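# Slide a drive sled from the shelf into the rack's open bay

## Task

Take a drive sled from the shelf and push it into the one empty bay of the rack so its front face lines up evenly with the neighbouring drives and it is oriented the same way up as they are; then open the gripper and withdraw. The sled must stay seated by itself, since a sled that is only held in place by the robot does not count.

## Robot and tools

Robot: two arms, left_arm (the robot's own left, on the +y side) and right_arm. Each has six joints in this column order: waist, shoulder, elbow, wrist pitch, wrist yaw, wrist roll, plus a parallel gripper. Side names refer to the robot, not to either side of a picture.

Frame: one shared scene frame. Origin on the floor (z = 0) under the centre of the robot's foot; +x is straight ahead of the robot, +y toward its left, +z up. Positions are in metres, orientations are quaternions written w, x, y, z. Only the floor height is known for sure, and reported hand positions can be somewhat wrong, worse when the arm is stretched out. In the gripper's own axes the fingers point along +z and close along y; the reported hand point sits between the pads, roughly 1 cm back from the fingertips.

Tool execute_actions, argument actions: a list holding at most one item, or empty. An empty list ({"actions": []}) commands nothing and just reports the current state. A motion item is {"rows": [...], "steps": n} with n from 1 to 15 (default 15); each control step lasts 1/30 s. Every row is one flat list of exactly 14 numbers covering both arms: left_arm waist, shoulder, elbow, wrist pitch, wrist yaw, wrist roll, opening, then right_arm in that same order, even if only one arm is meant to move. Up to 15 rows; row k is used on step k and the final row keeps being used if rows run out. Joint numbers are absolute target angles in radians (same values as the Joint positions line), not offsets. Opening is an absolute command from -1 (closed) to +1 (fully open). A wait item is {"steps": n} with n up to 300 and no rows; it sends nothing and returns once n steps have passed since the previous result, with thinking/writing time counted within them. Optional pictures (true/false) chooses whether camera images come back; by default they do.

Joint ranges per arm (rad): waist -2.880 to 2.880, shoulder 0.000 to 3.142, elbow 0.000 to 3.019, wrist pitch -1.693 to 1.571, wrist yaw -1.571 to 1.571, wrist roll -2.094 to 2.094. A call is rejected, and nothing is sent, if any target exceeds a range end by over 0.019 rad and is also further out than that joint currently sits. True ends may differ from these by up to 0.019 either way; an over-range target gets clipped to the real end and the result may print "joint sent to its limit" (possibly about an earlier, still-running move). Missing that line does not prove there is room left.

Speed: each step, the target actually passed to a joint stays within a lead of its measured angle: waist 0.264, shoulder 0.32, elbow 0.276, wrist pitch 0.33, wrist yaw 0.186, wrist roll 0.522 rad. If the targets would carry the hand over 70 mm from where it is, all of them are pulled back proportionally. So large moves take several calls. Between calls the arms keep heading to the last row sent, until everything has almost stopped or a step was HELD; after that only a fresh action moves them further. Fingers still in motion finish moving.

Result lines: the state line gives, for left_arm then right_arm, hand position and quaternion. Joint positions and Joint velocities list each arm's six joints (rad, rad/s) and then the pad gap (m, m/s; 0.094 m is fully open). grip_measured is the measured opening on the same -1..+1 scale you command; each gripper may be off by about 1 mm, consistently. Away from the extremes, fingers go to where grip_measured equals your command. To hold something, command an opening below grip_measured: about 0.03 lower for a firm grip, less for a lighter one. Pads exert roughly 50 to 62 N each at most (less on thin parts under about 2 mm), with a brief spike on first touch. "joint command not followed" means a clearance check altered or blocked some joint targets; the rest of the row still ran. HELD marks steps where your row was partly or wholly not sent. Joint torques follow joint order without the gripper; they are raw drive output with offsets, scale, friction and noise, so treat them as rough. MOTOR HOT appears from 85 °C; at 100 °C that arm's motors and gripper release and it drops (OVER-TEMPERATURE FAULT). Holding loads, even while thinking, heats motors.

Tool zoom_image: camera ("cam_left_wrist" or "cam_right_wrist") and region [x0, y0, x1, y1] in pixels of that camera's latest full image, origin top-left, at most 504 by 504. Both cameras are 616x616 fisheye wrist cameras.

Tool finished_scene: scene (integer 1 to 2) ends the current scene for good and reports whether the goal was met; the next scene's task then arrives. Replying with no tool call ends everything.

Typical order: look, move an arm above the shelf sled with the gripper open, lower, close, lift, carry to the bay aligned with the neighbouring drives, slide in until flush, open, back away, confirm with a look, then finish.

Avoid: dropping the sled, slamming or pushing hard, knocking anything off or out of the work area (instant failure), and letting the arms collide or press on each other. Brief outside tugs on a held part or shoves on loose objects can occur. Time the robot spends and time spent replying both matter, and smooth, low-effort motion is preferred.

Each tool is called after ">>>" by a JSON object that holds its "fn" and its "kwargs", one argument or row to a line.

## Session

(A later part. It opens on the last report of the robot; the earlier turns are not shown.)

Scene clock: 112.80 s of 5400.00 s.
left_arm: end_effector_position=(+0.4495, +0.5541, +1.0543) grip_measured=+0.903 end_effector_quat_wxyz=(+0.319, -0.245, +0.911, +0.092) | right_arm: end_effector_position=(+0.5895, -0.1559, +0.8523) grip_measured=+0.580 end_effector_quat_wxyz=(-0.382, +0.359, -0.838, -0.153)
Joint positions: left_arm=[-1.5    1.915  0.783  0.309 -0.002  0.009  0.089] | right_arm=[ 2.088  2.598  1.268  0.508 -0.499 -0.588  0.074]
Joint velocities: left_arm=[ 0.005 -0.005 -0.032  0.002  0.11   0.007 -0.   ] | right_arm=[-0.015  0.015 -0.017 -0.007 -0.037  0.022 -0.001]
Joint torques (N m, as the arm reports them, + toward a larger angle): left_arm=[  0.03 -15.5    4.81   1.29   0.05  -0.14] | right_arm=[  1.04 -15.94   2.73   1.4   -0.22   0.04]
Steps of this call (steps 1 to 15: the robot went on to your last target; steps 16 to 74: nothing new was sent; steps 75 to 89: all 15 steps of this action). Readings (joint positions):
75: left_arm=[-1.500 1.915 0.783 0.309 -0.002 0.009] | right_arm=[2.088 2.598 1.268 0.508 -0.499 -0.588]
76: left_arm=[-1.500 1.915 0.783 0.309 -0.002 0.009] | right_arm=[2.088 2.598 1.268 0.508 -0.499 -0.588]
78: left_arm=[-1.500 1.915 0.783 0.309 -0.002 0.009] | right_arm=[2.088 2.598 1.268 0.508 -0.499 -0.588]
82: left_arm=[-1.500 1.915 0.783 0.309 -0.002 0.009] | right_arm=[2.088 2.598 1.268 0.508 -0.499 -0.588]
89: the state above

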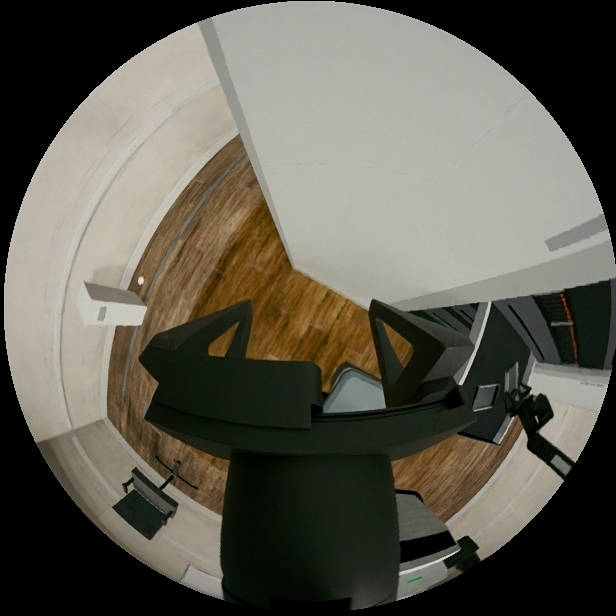

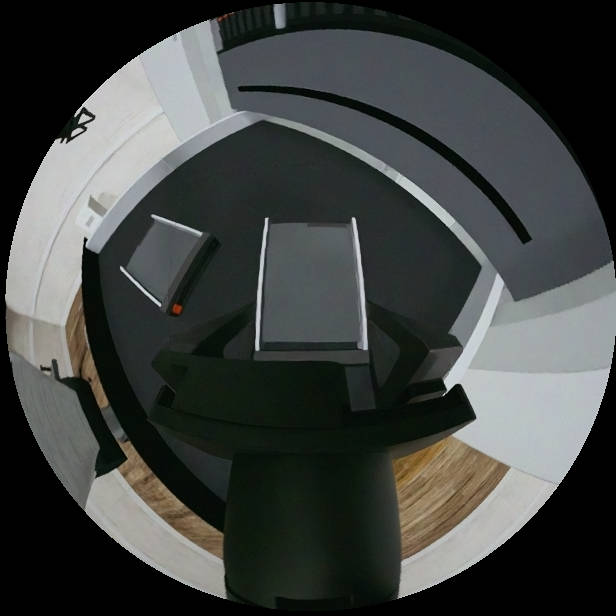

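>>> {"fn": "execute_actions", "kwargs": {
  "actions": [
    {"rows":[[-1.5,1.9,0.8,0.3,0,0,0.9,2.085,2.56,1.27,0.51,-0.497,-0.588,0.535],[-1.5,1.9,0.8,0.3,0,0,0.9,2.085,2.54,1.26,0.51,-0.497,-0.588,0.535],[-1.5,1.9,0.8,0.3,0,0,0.9,2.085,2.52,1.25,0.51,-0.497,-0.588,0.535],[-1.5,1.9,0.8,0.3,0,0,0.9,2.085,2.50,1.23,0.52,-0.497,-0.588,0.535],[-1.5,1.9,0.8,0.3,0,0,0.9,2.085,2.47,1.21,0.53,-0.497,-0.588,0.535],[-1.5,1.9,0.8,0.3,0,0,0.9,2.085,2.44,1.18,0.54,-0.497,-0.588,0.535],[-1.5,1.9,0.8,0.3,0,0,0.9,2.085,2.41,1.15,0.55,-0.497,-0.588,0.535],[-1.5,1.9,0.8,0.3,0,0,0.9,2.085,2.38,1.12,0.56,-0.497,-0.588,0.535],[-1.5,1.9,0.8,0.3,0,0,0.9,2.085,2.35,1.08,0.57,-0.497,-0.588,0.535],[-1.5,1.9,0.8,0.3,0,0,0.9,2.085,2.3,1.0,0.6,-0.497,-0.588,0.535]],"steps":15}
  ]
}}

>>> {"fn": "execute_actions", "kwargs": {
  "actions": [
    {"rows":[[-1.5,1.9,0.8,0.3,0,0,0.9,2.1,2.2,0.85,0.75,-0.48,-0.4,0.535],[-1.5,1.9,0.8,0.3,0,0,0.9,2.13,2.15,0.75,0.85,-0.46,-0.2,0.535],[-1.5,1.9,0.8,0.3,0,0,0.9,2.16,2.1,0.68,0.95,-0.45,0,0.535]],"steps":15}
  ]
}}

Scene clock: 124.50 s of 5400.00 s.
left_arm: end_effector_position=(+0.4495, +0.5541, +1.0543) grip_measured=+0.903 end_effector_quat_wxyz=(+0.319, -0.245, +0.911, +0.092) | right_arm: end_effector_position=(+0.5809, -0.1617, +0.9927) grip_measured=+0.580 end_effector_quat_wxyz=(-0.442, +0.365, -0.809, -0.128)
Joint positions: left_arm=[-1.5    1.915  0.783  0.309 -0.002  0.009  0.089] | right_arm=[ 2.088  2.267  1.004  0.585 -0.496 -0.588  0.074]
Joint velocities: left_arm=[ 0.005  0.005  0.007 -0.007 -0.007 -0.051  0.001] | right_arm=[ 0.005 -0.171  0.002  0.129 -0.066 -0.051  0.   ]
Joint torques (N m, as the arm reports them, + toward a larger angle): left_arm=[  0.02 -15.62   4.79   1.31   0.04  -0.14] | right_arm=[  1.16 -11.34   2.99   1.65  -0.32   0.05]
Steps of this call (steps 1 to 15: the robot went on to your last target; steps 16 to 90: nothing new was sent; then 8.20 s passed at rest; steps 91 to 105: all 15 steps of this action). Readings (joint positions):
91: left_arm=[-1.500 1.915 0.783 0.309 -0.002 0.009] | right_arm=[2.088 2.595 1.268 0.508 -0.499 -0.588]
92: left_arm=[-1.500 1.915 0.783 0.309 -0.002 0.009] | right_arm=[2.088 2.592 1.266 0.508 -0.498 -0.588]
94: left_arm=[-1.500 1.915 0.783 0.309 -0.002 0.009] | right_arm=[2.088 2.574 1.254 0.508 -0.497 -0.588]
98: left_arm=[-1.500 1.915 0.783 0.309 -0.002 0.009] | right_arm=[2.088 2.475 1.170 0.523 -0.496 -0.588]
105: the state above

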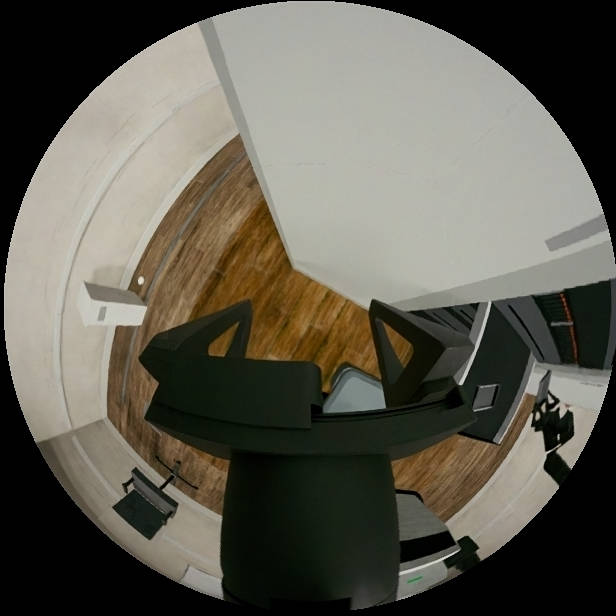

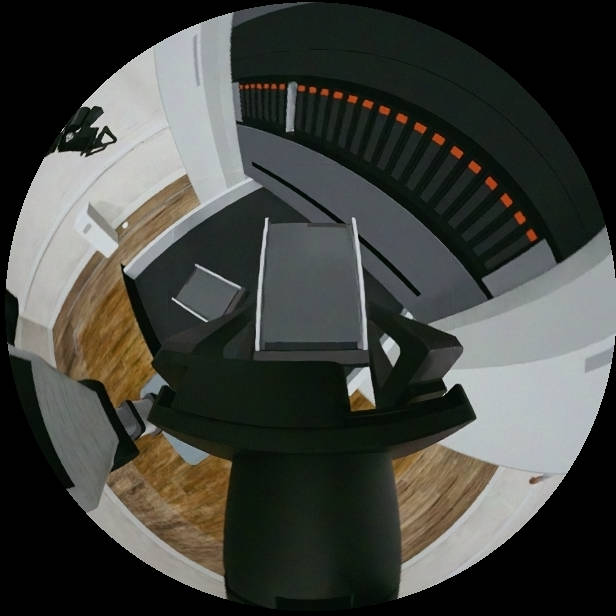

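Scene clock: 125.00 s of 5400.00 s.
left_arm: end_effector_position=(+0.4495, +0.5541, +1.0543) grip_measured=+0.903 end_effector_quat_wxyz=(+0.319, -0.245, +0.911, +0.092) | right_arm: end_effector_position=(+0.4933, -0.1344, +1.0651) grip_measured=+0.580 end_effector_quat_wxyz=(-0.466, +0.171, -0.836, -0.234)
Joint positions: left_arm=[-1.5    1.915  0.783  0.309 -0.002  0.009  0.089] | right_arm=[ 2.167  2.092  0.665  0.931 -0.451 -0.04   0.074]
Joint velocities: left_arm=[-0.015  0.005 -0.027  0.012  0.007 -0.081 -0.001] | right_arm=[-0.024 -0.005  0.012 -0.002 -0.007  0.242 -0.002]
Joint torques (N m, as the arm reports them, + toward a larger angle): left_arm=[ -0.06 -15.59   4.78   1.32   0.05  -0.14] | right_arm=[  0.7  -10.78   3.35   2.49  -0.2    0.16]
Steps of this call (steps 1 to 15: all 15 steps of this action). Readings (joint positions):
1: left_arm=[-1.500 1.915 0.783 0.309 -0.002 0.009] | right_arm=[2.088 2.256 0.990 0.623 -0.485 -0.558]
2: left_arm=[-1.500 1.915 0.783 0.309 -0.002 0.009] | right_arm=[2.091 2.238 0.947 0.688 -0.468 -0.500]
4: left_arm=[-1.500 1.915 0.783 0.309 -0.002 0.009] | right_arm=[2.101 2.178 0.820 0.812 -0.452 -0.357]
8: left_arm=[-1.500 1.915 0.783 0.309 -0.002 0.009] | right_arm=[2.149 2.093 0.664 0.914 -0.452 -0.153]
15: the state above

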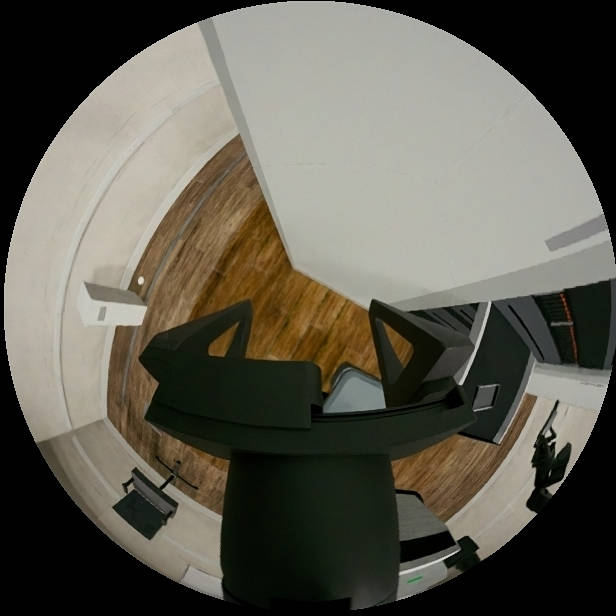

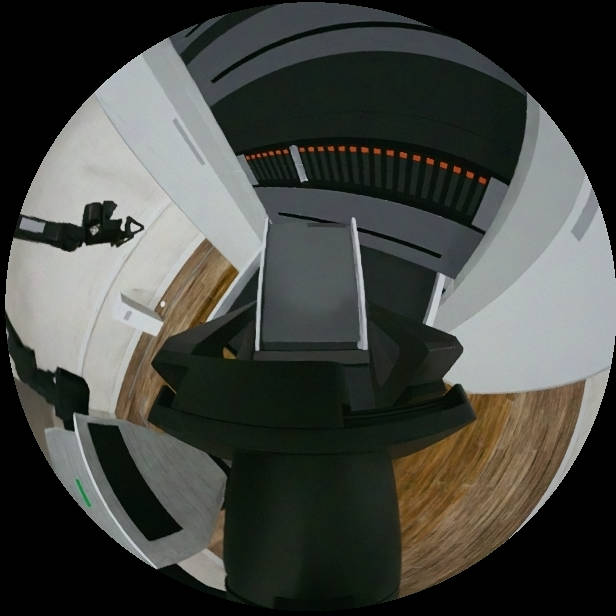

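>>> {"fn": "execute_actions", "kwargs": {
  "actions": [
    {"rows":[[-1.5,1.9,0.8,0.3,0,0,0.9,2.2,2.1,0.68,1.0,-0.44,0.4,0.535],[-1.5,1.9,0.8,0.3,0,0,0.9,2.25,2.1,0.68,1.05,-0.42,0.6,0.535],[-1.5,1.9,0.8,0.3,0,0,0.9,2.3,2.1,0.68,1.1,-0.41,0.8,0.535],[-1.5,1.9,0.8,0.3,0,0,0.9,2.35,2.1,0.68,1.15,-0.4,1.0,0.535],[-1.5,1.9,0.8,0.3,0,0,0.9,2.4,2.1,0.68,1.2,-0.39,1.2,0.535],[-1.5,1.9,0.8,0.3,0,0,0.9,2.43,2.12,0.68,1.3,-0.38,1.4,0.535],[-1.5,1.9,0.8,0.3,0,0,0.9,2.43,2.15,0.68,1.4,-0.37,1.565,0.535]],"steps":15}
  ]
}}

>>> {"fn": "execute_actions", "kwargs": {
  "actions": [
    {"rows":[[-1.35,1.93,0.78,0.45,0,0,0.9,2.43,2.25,0.78,1.45,-0.37,1.565,0.535],[-1.3,1.95,0.76,0.55,0,0,0.9,2.43,2.33,0.86,1.48,-0.37,1.565,0.535],[-1.25,1.97,0.74,0.65,0,0,0.9,2.43,2.41,0.94,1.5,-0.37,1.565,0.535],[-1.2,2.0,0.72,0.75,0,0,0.9,2.43,2.49,1.03,1.5,-0.37,1.565,0.535],[-1.2,2.0,0.72,0.8,0,0,0.9,2.43,2.56,1.12,1.5,-0.37,1.565,0.535],[-1.2,2.0,0.72,0.8,0,0,0.9,2.43,2.62,1.2,1.49,-0.37,1.565,0.535]],"steps":15}
  ]
}}

Scene clock: 148.07 s of 5400.00 s.
left_arm: end_effector_position=(+0.4495, +0.5541, +1.0543) grip_measured=+0.903 end_effector_quat_wxyz=(+0.319, -0.245, +0.911, +0.092) | right_arm: end_effector_position=(+0.4677, +0.0079, +1.1463) grip_measured=+0.580 end_effector_quat_wxyz=(-0.294, -0.224, -0.708, -0.602)
Joint positions: left_arm=[-1.5    1.915  0.783  0.309 -0.002  0.009  0.089] | right_arm=[ 2.463  2.138  0.673  1.376 -0.374  1.322  0.074]
Joint velocities: left_arm=[-0.005 -0.005 -0.002 -0.002  0.037  0.022 -0.001] | right_arm=[-0.22   0.073  0.012  0.007  0.007  1.619 -0.001]
Joint torques (N m, as the arm reports them, + toward a larger angle): left_arm=[ -0.05 -15.56   4.82   1.3    0.05  -0.14] | right_arm=[ -0.41 -11.     2.61   2.84   0.07   0.02]
Steps of this call (steps 1 to 30: the robot went on to your last target; steps 31 to 90: nothing new was sent; then 19.57 s passed at rest; steps 91 to 105: all 15 steps of this action). Readings (joint positions):
91: left_arm=[-1.500 1.915 0.783 0.309 -0.002 0.009] | right_arm=[2.169 2.092 0.665 0.940 -0.446 0.056]
92: left_arm=[-1.500 1.915 0.783 0.309 -0.002 0.009] | right_arm=[2.177 2.094 0.665 0.964 -0.430 0.154]
94: left_arm=[-1.500 1.915 0.783 0.309 -0.002 0.009] | right_arm=[2.216 2.097 0.665 1.039 -0.403 0.348]
98: left_arm=[-1.500 1.915 0.783 0.309 -0.002 0.009] | right_arm=[2.372 2.114 0.667 1.275 -0.374 0.703]
105: the state above

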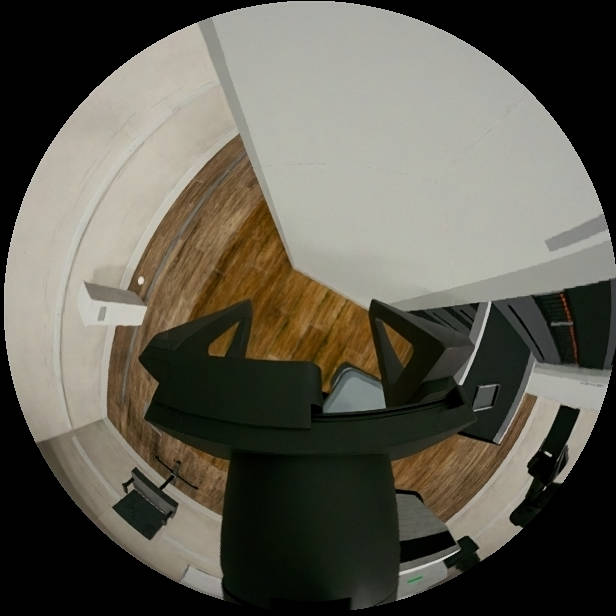

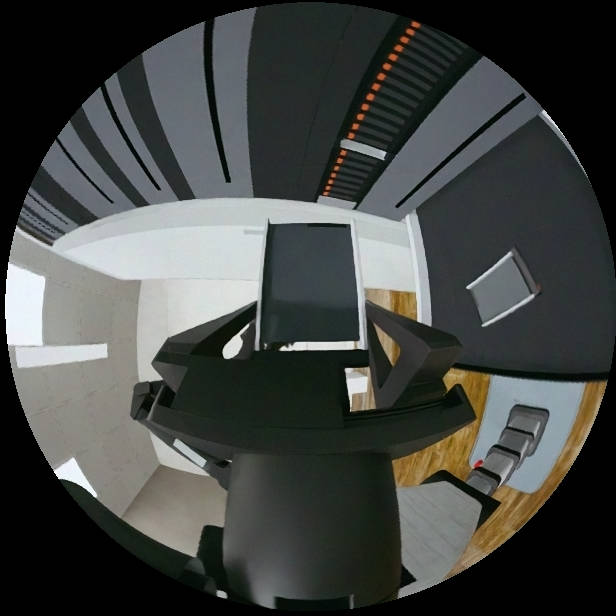

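Scene clock: 148.57 s of 5400.00 s.
left_arm: end_effector_position=(+0.3514, +0.7081, +1.0795) grip_measured=+0.903 end_effector_quat_wxyz=(+0.429, -0.358, +0.801, +0.215) | right_arm: end_effector_position=(+0.5626, +0.0389, +0.9917) grip_measured=+0.580 end_effector_quat_wxyz=(+0.258, +0.293, +0.654, +0.648)
Joint positions: left_arm=[-1.172  2.     0.72   0.776 -0.004  0.009  0.089] | right_arm=[ 2.435  2.663  1.189  1.47  -0.37   1.545  0.074]
Joint velocities: left_arm=[-0.239  0.005 -0.017  0.027 -0.037  0.007  0.001] | right_arm=[-0.005 -0.015 -0.051  0.012 -0.007  0.081 -0.001]
Joint torques (N m, as the arm reports them, + toward a larger angle): left_arm=[ -0.61 -14.26   3.09   3.14   0.12  -0.13] | right_arm=[  1.   -19.35   3.02   2.61  -0.13   0.04]
Steps of this call (steps 1 to 15: all 15 steps of this action). Readings (joint positions):
1: left_arm=[-1.490 1.917 0.781 0.333 0.002 0.009] | right_arm=[2.456 2.149 0.681 1.389 -0.374 1.369]
2: left_arm=[-1.474 1.921 0.776 0.378 0.004 0.009] | right_arm=[2.449 2.177 0.709 1.418 -0.374 1.406]
4: left_arm=[-1.410 1.933 0.766 0.486 0.004 0.009] | right_arm=[2.438 2.275 0.821 1.462 -0.374 1.449]
8: left_arm=[-1.241 1.976 0.742 0.721 0.001 0.009] | right_arm=[2.435 2.515 1.106 1.470 -0.372 1.499]
15: the state above

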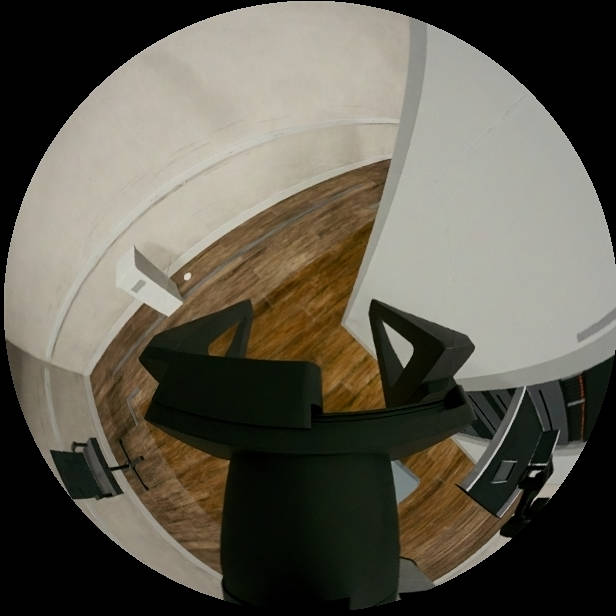

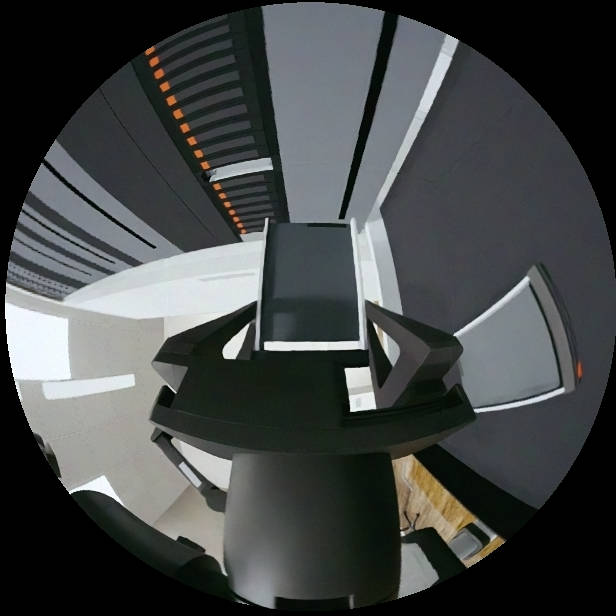

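>>> {"fn": "execute_actions", "kwargs": {
  "actions": [
    {"rows":[[-2.0,1.75,0.55,0.85,0.5,0,0.9,2.435,2.64,1.2,1.5,-0.37,1.58,0.535]],"steps":15}
  ]
}}

>>> {"fn": "zoom_image", "kwargs": {
  "camera": "cam_right_wrist",
  "region": [140,60,380,300]
}}

Scene clock: 157.97 s of 5400.00 s.
left_arm: end_effector_position=(+0.5058, +0.3402, +1.1635) grip_measured=+0.903 end_effector_quat_wxyz=(+0.536, +0.014, +0.833, -0.135) | right_arm: end_effector_position=(+0.5728, +0.0417, +1.0166) grip_measured=+0.580 end_effector_quat_wxyz=(+0.261, +0.291, +0.639, +0.663)
Joint positions: left_arm=[-1.766  1.782  0.578  0.814  0.48   0.009  0.089] | right_arm=[ 2.435  2.626  1.189  1.478 -0.37   1.569  0.074]
Joint velocities: left_arm=[-1.568 -0.103 -0.032  0.046  0.125 -0.051  0.001] | right_arm=[-0.005  0.005 -0.007  0.012 -0.022  0.037 -0.001]
Joint torques (N m, as the arm reports them, + toward a larger angle): left_arm=[ -0.32 -12.74   2.6    2.74   0.32  -0.09] | right_arm=[  1.58 -15.5    3.16   2.76  -0.09   0.04]
Steps of this call (steps 1 to 30: the robot went on to your last target; steps 31 to 90: nothing new was sent; then 5.90 s passed at rest; steps 91 to 105: all 15 steps of this action). Readings (joint positions):
91: left_arm=[-1.204 1.994 0.712 0.781 0.031 0.009] | right_arm=[2.435 2.626 1.189 1.471 -0.370 1.558]
92: left_arm=[-1.216 1.979 0.694 0.783 0.068 0.009] | right_arm=[2.435 2.626 1.189 1.474 -0.370 1.560]
94: left_arm=[-1.266 1.937 0.651 0.786 0.149 0.009] | right_arm=[2.435 2.626 1.189 1.476 -0.370 1.564]
98: left_arm=[-1.418 1.854 0.596 0.795 0.331 0.009] | right_arm=[2.435 2.626 1.189 1.478 -0.370 1.567]
105: the state above

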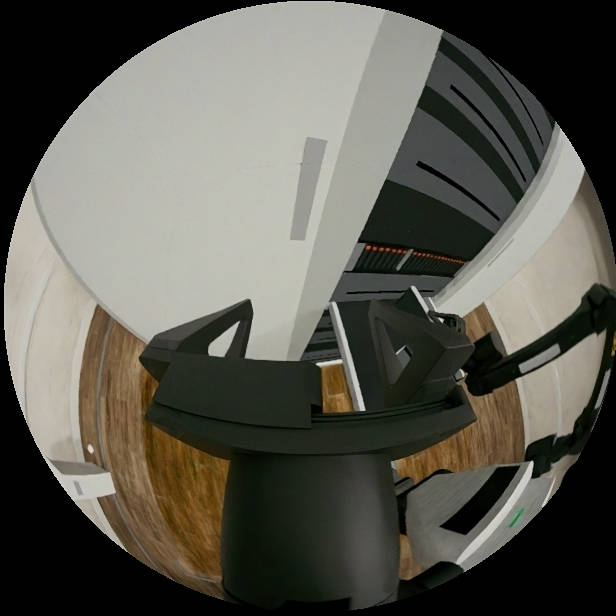

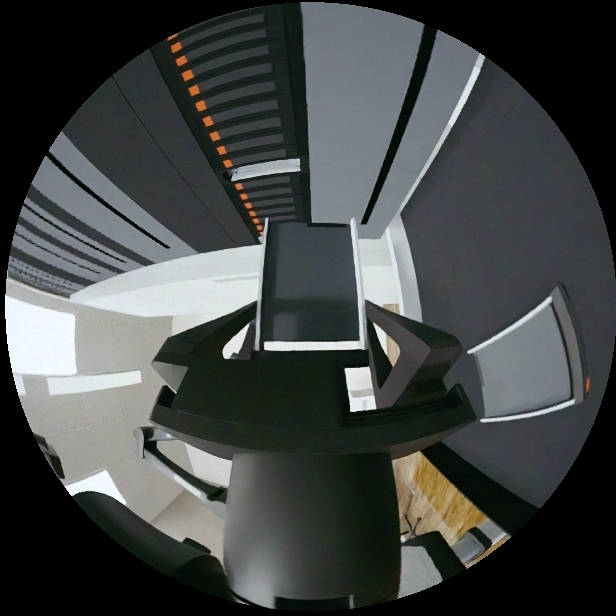

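Region (140, 60, 380, 300) of cam_right_wrist's 616x616 image, scaled by 2.100, with more detail than that image has.

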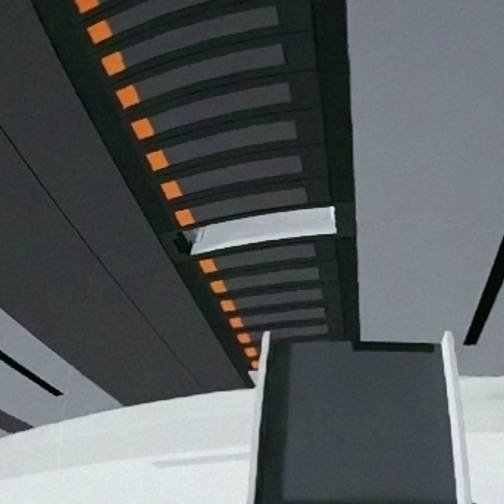

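>>> {"fn": "execute_actions", "kwargs": {
  "actions": [
    {"rows":[[-2.0,1.75,0.55,0.85,0.5,0,0.9,2.40,2.50,1.11,1.46,-0.37,1.575,0.535]],"steps":15}
  ]
}}

Scene clock: 184.03 s of 5400.00 s.
left_arm: end_effector_position=(+0.4948, +0.2132, +1.1701) grip_measured=+0.903 end_effector_quat_wxyz=(+0.520, +0.114, +0.819, -0.212) | right_arm: end_effector_position=(+0.5850, +0.0204, +1.0747) grip_measured=+0.580 end_effector_quat_wxyz=(+0.280, +0.293, +0.626, +0.666)
Joint positions: left_arm=[-2.004  1.767  0.551  0.829  0.502  0.009  0.089] | right_arm=[ 2.403  2.489  1.105  1.459 -0.37   1.57   0.074]
Joint velocities: left_arm=[ 0.005 -0.005  0.007 -0.002 -0.007  0.007 -0.001] | right_arm=[-0.005  0.005  0.012 -0.012  0.007  0.022  0.001]
Joint torques (N m, as the arm reports them, + toward a larger angle): left_arm=[ -0.05 -12.95   3.36   2.96   0.04  -0.11] | right_arm=[  1.58 -15.64   3.03   1.88  -0.11  -0.01]
Steps of this call (steps 1 to 30: the robot went on to your last target; steps 31 to 90: nothing new was sent; then 22.57 s passed at rest; steps 91 to 105: all 15 steps of this action). Readings (joint positions):
91: left_arm=[-2.004 1.767 0.551 0.829 0.502 0.009] | right_arm=[2.433 2.617 1.178 1.471 -0.370 1.570]
92: left_arm=[-2.004 1.767 0.551 0.829 0.502 0.009] | right_arm=[2.431 2.599 1.153 1.462 -0.370 1.570]
94: left_arm=[-2.004 1.767 0.551 0.829 0.502 0.009] | right_arm=[2.423 2.558 1.112 1.459 -0.370 1.570]
98: left_arm=[-2.004 1.767 0.551 0.829 0.502 0.009] | right_arm=[2.407 2.502 1.105 1.459 -0.370 1.570]
105: the state above

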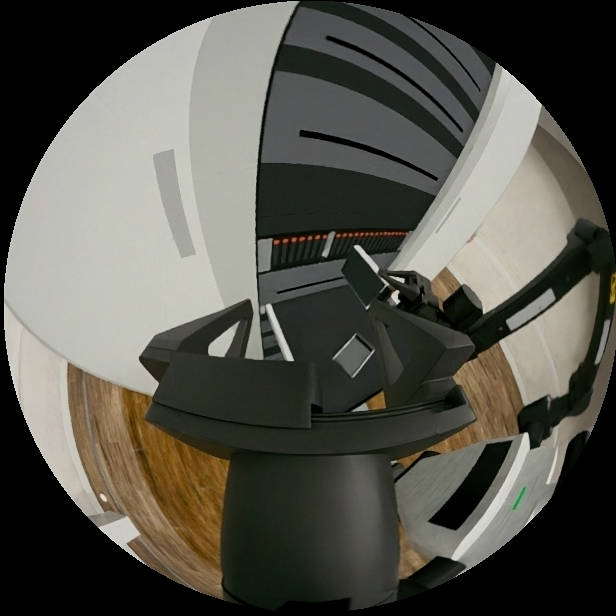

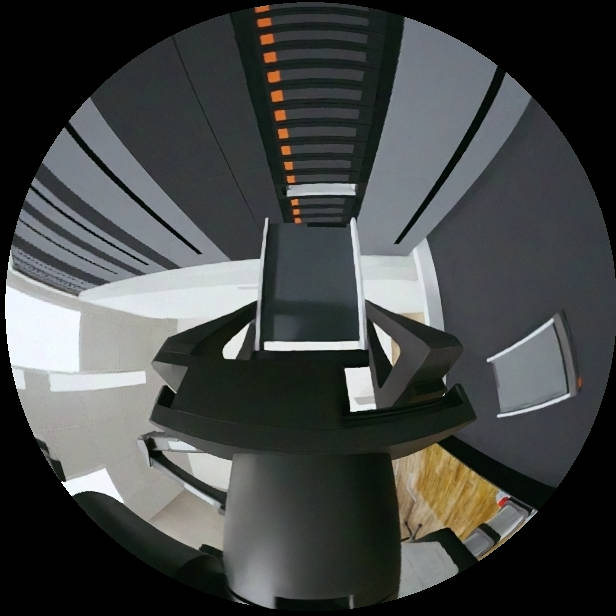

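>>> {"fn": "execute_actions", "kwargs": {
  "actions": [
    {"rows":[[-2.1,1.75,0.55,0.9,0.45,0,0.9,2.355,2.49,1.09,1.44,-0.42,1.575,0.535]],"steps":15}
  ]
}}

>>> {"fn": "zoom_image", "kwargs": {
  "camera": "cam_left_wrist",
  "region": [230,180,450,340]
}}

>>> {"fn": "zoom_image", "kwargs": {
  "camera": "cam_right_wrist",
  "region": [230,130,400,300]
}}

Scene clock: 202.13 s of 5400.00 s.
left_arm: end_effector_position=(+0.4937, +0.1689, +1.1816) grip_measured=+0.903 end_effector_quat_wxyz=(+0.535, +0.146, +0.803, -0.219) | right_arm: end_effector_position=(+0.5898, -0.0042, +1.0665) grip_measured=+0.580 end_effector_quat_wxyz=(+0.275, +0.299, +0.633, +0.659)
Joint positions: left_arm=[-2.107  1.765  0.55   0.879  0.453  0.008  0.089] | right_arm=[ 2.354  2.489  1.095  1.443 -0.417  1.57   0.074]
Joint velocities: left_arm=[ 0.005  0.005  0.002  0.002 -0.007  0.007 -0.   ] | right_arm=[-0.005 -0.015  0.007 -0.002 -0.022 -0.022  0.   ]
Joint torques (N m, as the arm reports them, + toward a larger angle): left_arm=[  0.21 -12.45   3.43   2.97  -0.02  -0.11] | right_arm=[  1.07 -15.87   2.05   1.69  -0.18  -0.02]
Steps of this call (steps 1 to 15: the robot went on to your last target; steps 16 to 90: nothing new was sent; then 14.60 s passed at rest; steps 91 to 105: all 15 steps of this action). Readings (joint positions):
91: left_arm=[-2.012 1.767 0.550 0.840 0.473 0.008] | right_arm=[2.400 2.489 1.104 1.456 -0.395 1.570]
92: left_arm=[-2.026 1.767 0.550 0.854 0.458 0.008] | right_arm=[2.396 2.489 1.103 1.452 -0.411 1.570]
94: left_arm=[-2.066 1.766 0.550 0.873 0.453 0.008] | right_arm=[2.384 2.489 1.098 1.446 -0.417 1.570]
98: left_arm=[-2.108 1.765 0.550 0.879 0.453 0.008] | right_arm=[2.359 2.489 1.095 1.443 -0.417 1.570]
105: the state above

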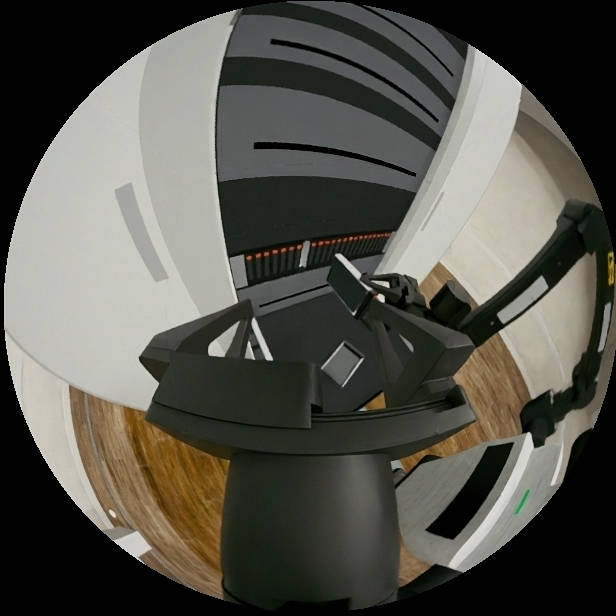

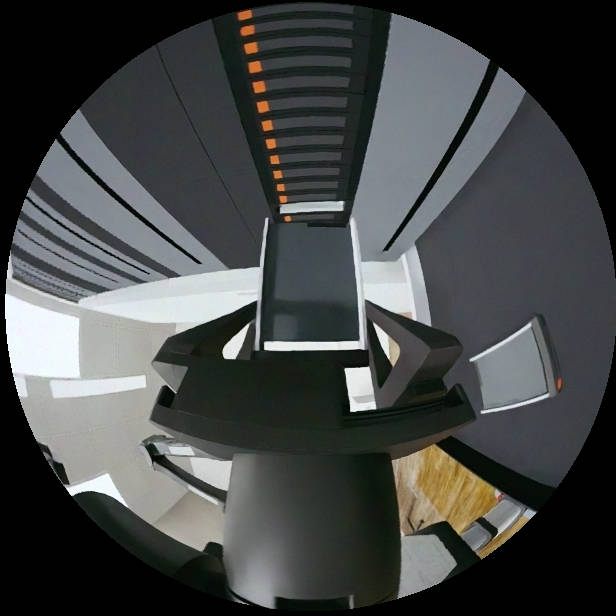

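Region (230, 180, 450, 340) of cam_left_wrist's 616x616 image, scaled by 2.291, with more detail than that image has; it fills the top 367 rows of this view, and the rest is white.

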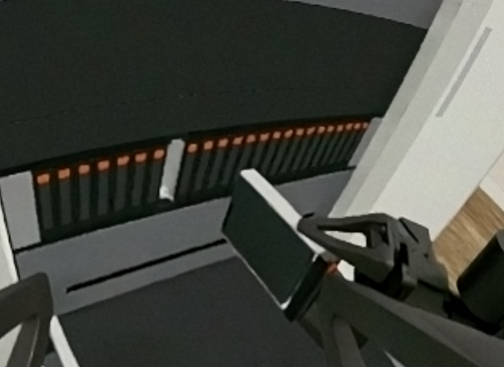

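Region (230, 130, 400, 300) of cam_right_wrist's 616x616 image, scaled by 2.965, with more detail than that image has.

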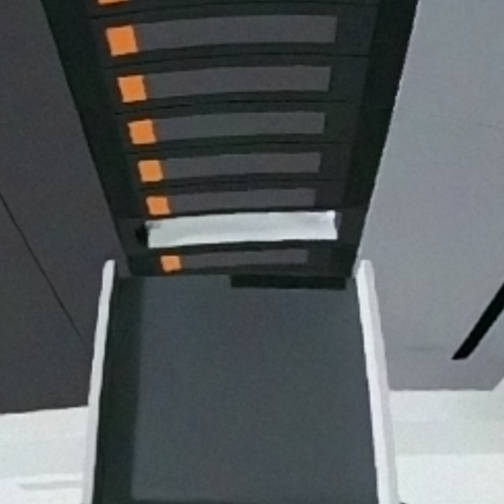

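>>> {"fn": "execute_actions", "kwargs": {
  "actions": [
    {"rows":[[-2.1,1.75,0.55,0.9,0.45,0,0.9,2.365,2.51,1.20,1.365,-0.42,1.575,0.535]],"steps":15}
  ]
}}

>>> {"fn": "zoom_image", "kwargs": {
  "camera": "cam_right_wrist",
  "region": [230,130,400,300]
}}

>>> {"fn": "zoom_image", "kwargs": {
  "camera": "cam_left_wrist",
  "region": [260,200,420,340]
}}

Scene clock: 213.93 s of 5400.00 s.
left_arm: end_effector_position=(+0.4937, +0.1689, +1.1816) grip_measured=+0.903 end_effector_quat_wxyz=(+0.535, +0.146, +0.803, -0.219) | right_arm: end_effector_position=(+0.6181, +0.0054, +1.0652) grip_measured=+0.580 end_effector_quat_wxyz=(+0.274, +0.299, +0.634, +0.658)
Joint positions: left_arm=[-2.107  1.765  0.55   0.879  0.453  0.008  0.089] | right_arm=[ 2.354  2.505  1.184  1.368 -0.419  1.57   0.074]
Joint velocities: left_arm=[ 0.005  0.005 -0.007  0.002  0.007  0.007 -0.001] | right_arm=[ 0.015  0.005 -0.017  0.012  0.007  0.051  0.   ]
Joint torques (N m, as the arm reports them, + toward a larger angle): left_arm=[  0.09 -12.68   3.53   2.98  -0.03  -0.11] | right_arm=[  2.75 -17.23   4.63   1.73  -0.14  -0.01]
Steps of this call (steps 1 to 15: the robot went on to your last target; steps 16 to 90: nothing new was sent; then 8.30 s passed at rest; steps 91 to 105: all 15 steps of this action). Readings (joint positions):
91: left_arm=[-2.107 1.765 0.550 0.879 0.453 0.008] | right_arm=[2.354 2.490 1.102 1.428 -0.419 1.570]
92: left_arm=[-2.107 1.765 0.550 0.879 0.453 0.008] | right_arm=[2.354 2.494 1.119 1.405 -0.419 1.570]
94: left_arm=[-2.107 1.765 0.550 0.879 0.453 0.008] | right_arm=[2.354 2.503 1.157 1.378 -0.419 1.570]
98: left_arm=[-2.107 1.765 0.550 0.879 0.453 0.008] | right_arm=[2.354 2.505 1.184 1.369 -0.419 1.570]
105: the state above

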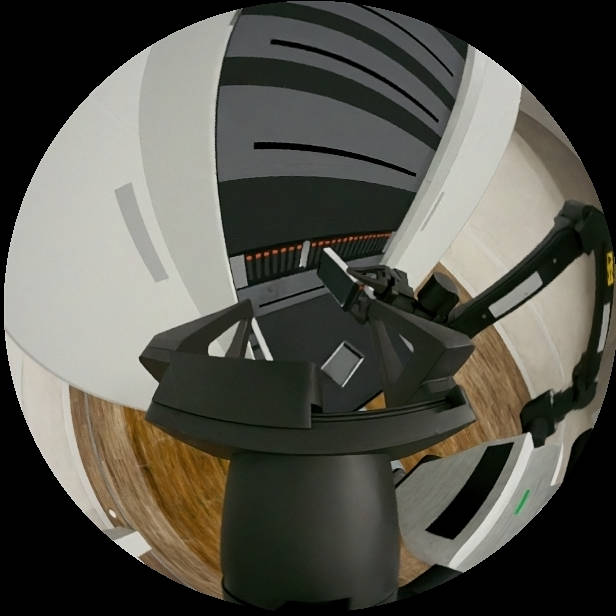

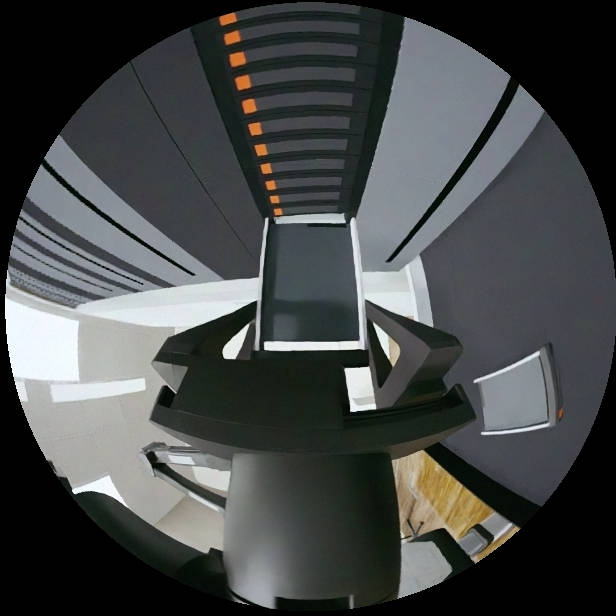

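Region (230, 130, 400, 300) of cam_right_wrist's 616x616 image, scaled by 2.965, with more detail than that image has.

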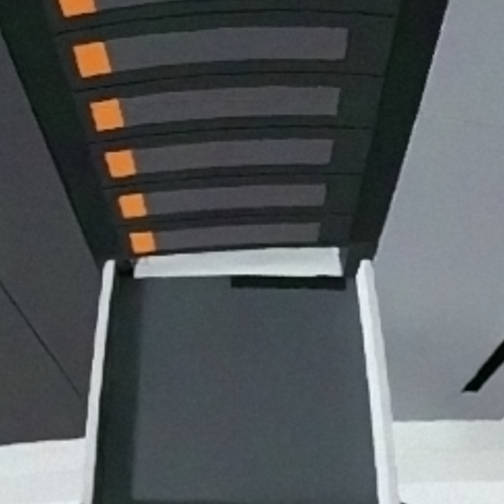

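Region (260, 200, 420, 340) of cam_left_wrist's 616x616 image, scaled by 3.150, with more detail than that image has; it fills the top 441 rows of this view, and the rest is white.

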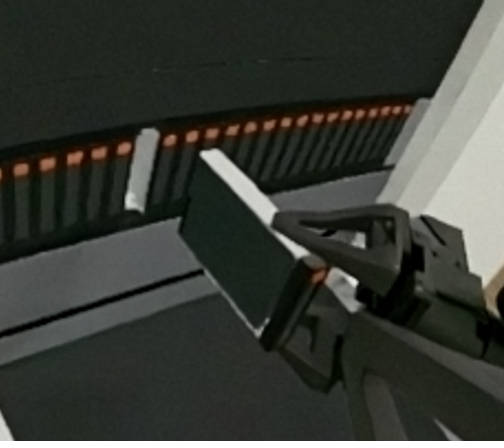

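>>> {"fn": "execute_actions", "kwargs": {
  "actions": [
    {"rows":[[-2.1,1.75,0.55,0.9,0.45,0,0.9,2.34,2.525,1.26,1.32,-0.43,1.575,0.535]],"steps":15}
  ]
}}

>>> {"fn": "zoom_image", "kwargs": {
  "camera": "cam_right_wrist",
  "region": [230,130,400,300]
}}

>>> {"fn": "zoom_image", "kwargs": {
  "camera": "cam_left_wrist",
  "region": [280,220,380,310]
}}

Scene clock: 222.50 s of 5400.00 s.
left_arm: end_effector_position=(+0.4937, +0.1689, +1.1816) grip_measured=+0.903 end_effector_quat_wxyz=(+0.535, +0.146, +0.803, -0.219) | right_arm: end_effector_position=(+0.6339, +0.0097, +1.0639) grip_measured=+0.580 end_effector_quat_wxyz=(+0.271, +0.299, +0.636, +0.658)
Joint positions: left_arm=[-2.107  1.765  0.55   0.879  0.453  0.008  0.089] | right_arm=[ 2.351  2.515  1.234  1.323 -0.427  1.57   0.074]
Joint velocities: left_arm=[-0.024 -0.005 -0.007  0.002 -0.007 -0.007 -0.   ] | right_arm=[-0.005 -0.015  0.007  0.012 -0.007  0.022 -0.   ]
Joint torques (N m, as the arm reports them, + toward a larger angle): left_arm=[  0.1  -12.69   3.5    3.    -0.02  -0.12] | right_arm=[  0.92 -17.1    5.84   1.75  -0.22   0.  ]
Steps of this call (steps 1 to 15: the robot went on to your last target; steps 16 to 90: nothing new was sent; then 5.07 s passed at rest; steps 91 to 105: all 15 steps of this action). Readings (joint positions):
91: left_arm=[-2.107 1.765 0.550 0.879 0.453 0.008] | right_arm=[2.354 2.505 1.188 1.359 -0.423 1.570]
92: left_arm=[-2.107 1.765 0.550 0.879 0.453 0.008] | right_arm=[2.354 2.507 1.198 1.345 -0.426 1.570]
94: left_arm=[-2.107 1.765 0.550 0.879 0.453 0.008] | right_arm=[2.353 2.514 1.221 1.329 -0.427 1.570]
98: left_arm=[-2.107 1.765 0.550 0.879 0.453 0.008] | right_arm=[2.351 2.515 1.234 1.324 -0.427 1.570]
105: the state above

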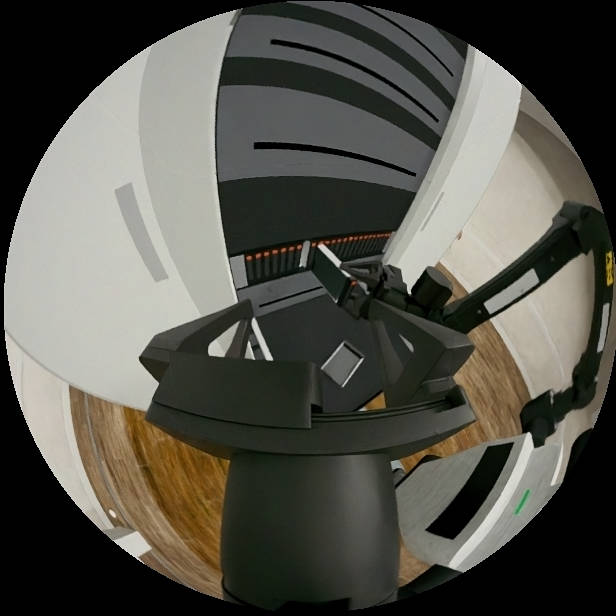

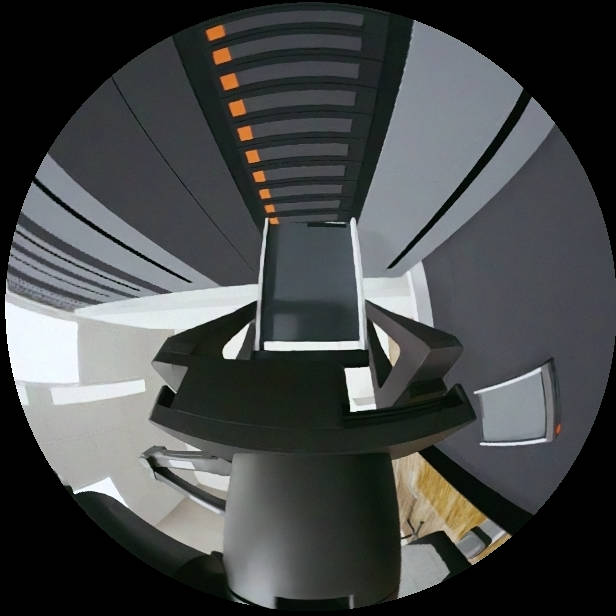

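Region (230, 130, 400, 300) of cam_right_wrist's 616x616 image, scaled by 2.965, with more detail than that image has.

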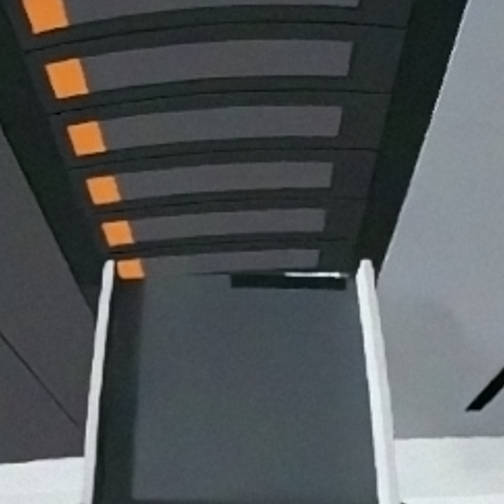

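Region (280, 220, 380, 310) of cam_left_wrist's 616x616 image, scaled by 5.040, with more detail than that image has; it fills the top 454 rows of this view, and the rest is white.

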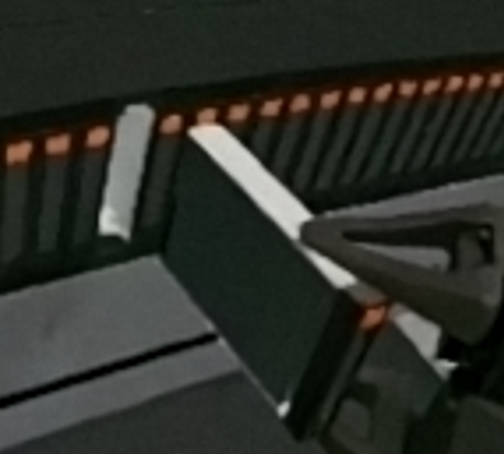

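>>> {"fn": "execute_actions", "kwargs": {
  "actions": [
    {"rows":[[-2.1,1.75,0.55,0.9,0.45,0,0.9,2.395,2.525,1.26,1.32,-0.465,1.575,0.535]],"steps":15}
  ]
}}

>>> {"fn": "zoom_image", "kwargs": {
  "camera": "cam_right_wrist",
  "region": [230,130,400,300]
}}

>>> {"fn": "zoom_image", "kwargs": {
  "camera": "cam_left_wrist",
  "region": [280,220,380,310]
}}

Scene clock: 236.67 s of 5400.00 s.
left_arm: end_effector_position=(+0.4937, +0.1689, +1.1816) grip_measured=+0.903 end_effector_quat_wxyz=(+0.535, +0.146, +0.803, -0.219) | right_arm: end_effector_position=(+0.6155, +0.0437, +1.0660) grip_measured=+0.580 end_effector_quat_wxyz=(+0.244, +0.272, +0.646, +0.670)
Joint positions: left_arm=[-2.107  1.765  0.55   0.879  0.453  0.008  0.089] | right_arm=[ 2.397  2.515  1.234  1.323 -0.463  1.57   0.074]
Joint velocities: left_arm=[-0.005  0.015 -0.012 -0.017  0.007 -0.037 -0.002] | right_arm=[-0.015 -0.005  0.012 -0.022 -0.022 -0.022 -0.   ]
Joint torques (N m, as the arm reports them, + toward a larger angle): left_arm=[  0.09 -12.66   3.47   3.02  -0.02  -0.11] | right_arm=[  1.3  -16.65   5.78   1.7   -0.12   0.  ]
Steps of this call (steps 1 to 15: the robot went on to your last target; steps 16 to 90: nothing new was sent; then 10.67 s passed at rest; steps 91 to 105: all 15 steps of this action). Readings (joint positions):
91: left_arm=[-2.107 1.765 0.550 0.879 0.453 0.008] | right_arm=[2.352 2.515 1.234 1.323 -0.443 1.570]
92: left_arm=[-2.107 1.765 0.550 0.879 0.453 0.008] | right_arm=[2.354 2.515 1.234 1.323 -0.454 1.570]
94: left_arm=[-2.107 1.765 0.550 0.879 0.453 0.008] | right_arm=[2.365 2.515 1.234 1.323 -0.460 1.570]
98: left_arm=[-2.107 1.765 0.550 0.879 0.453 0.008] | right_arm=[2.388 2.515 1.234 1.323 -0.463 1.570]
105: the state above

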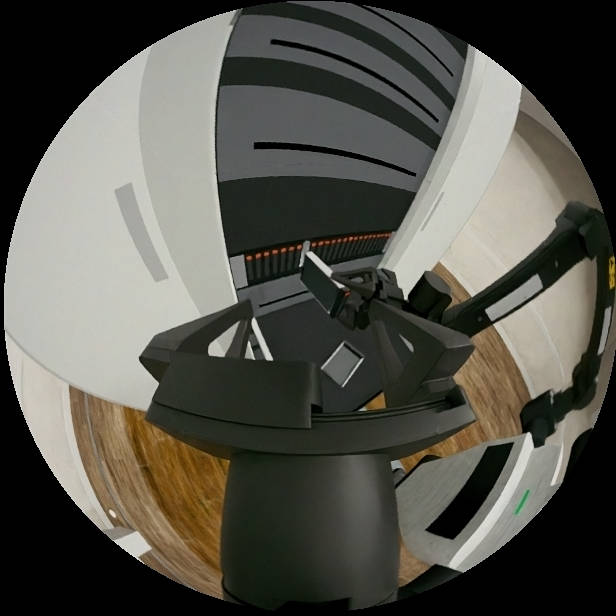

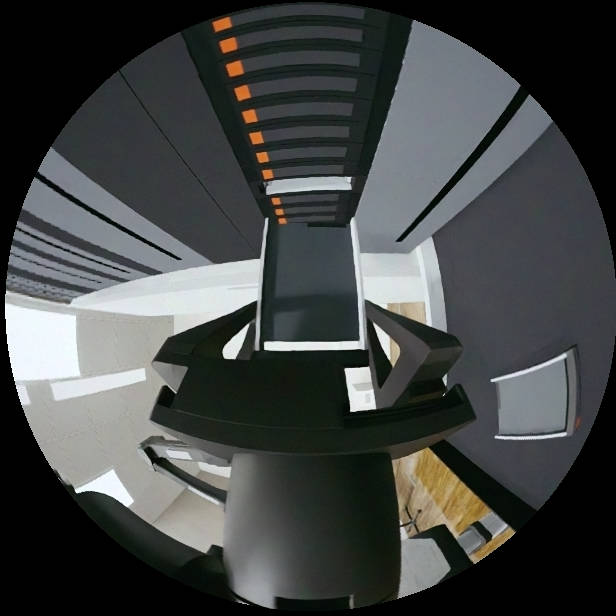

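Region (230, 130, 400, 300) of cam_right_wrist's 616x616 image, scaled by 2.965, with more detail than that image has.

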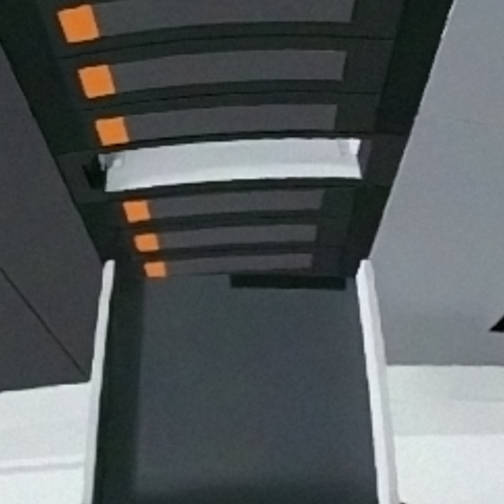

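Region (280, 220, 380, 310) of cam_left_wrist's 616x616 image, scaled by 5.040, with more detail than that image has; it fills the top 454 rows of this view, and the rest is white.

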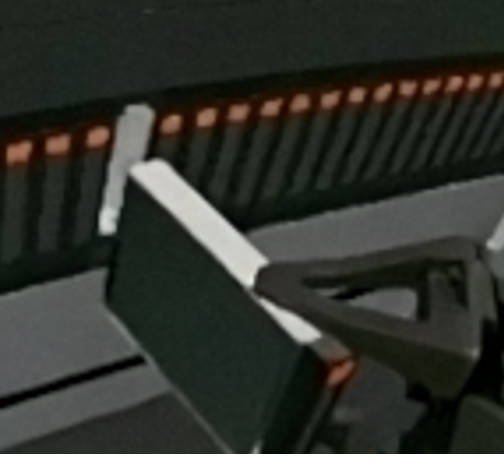

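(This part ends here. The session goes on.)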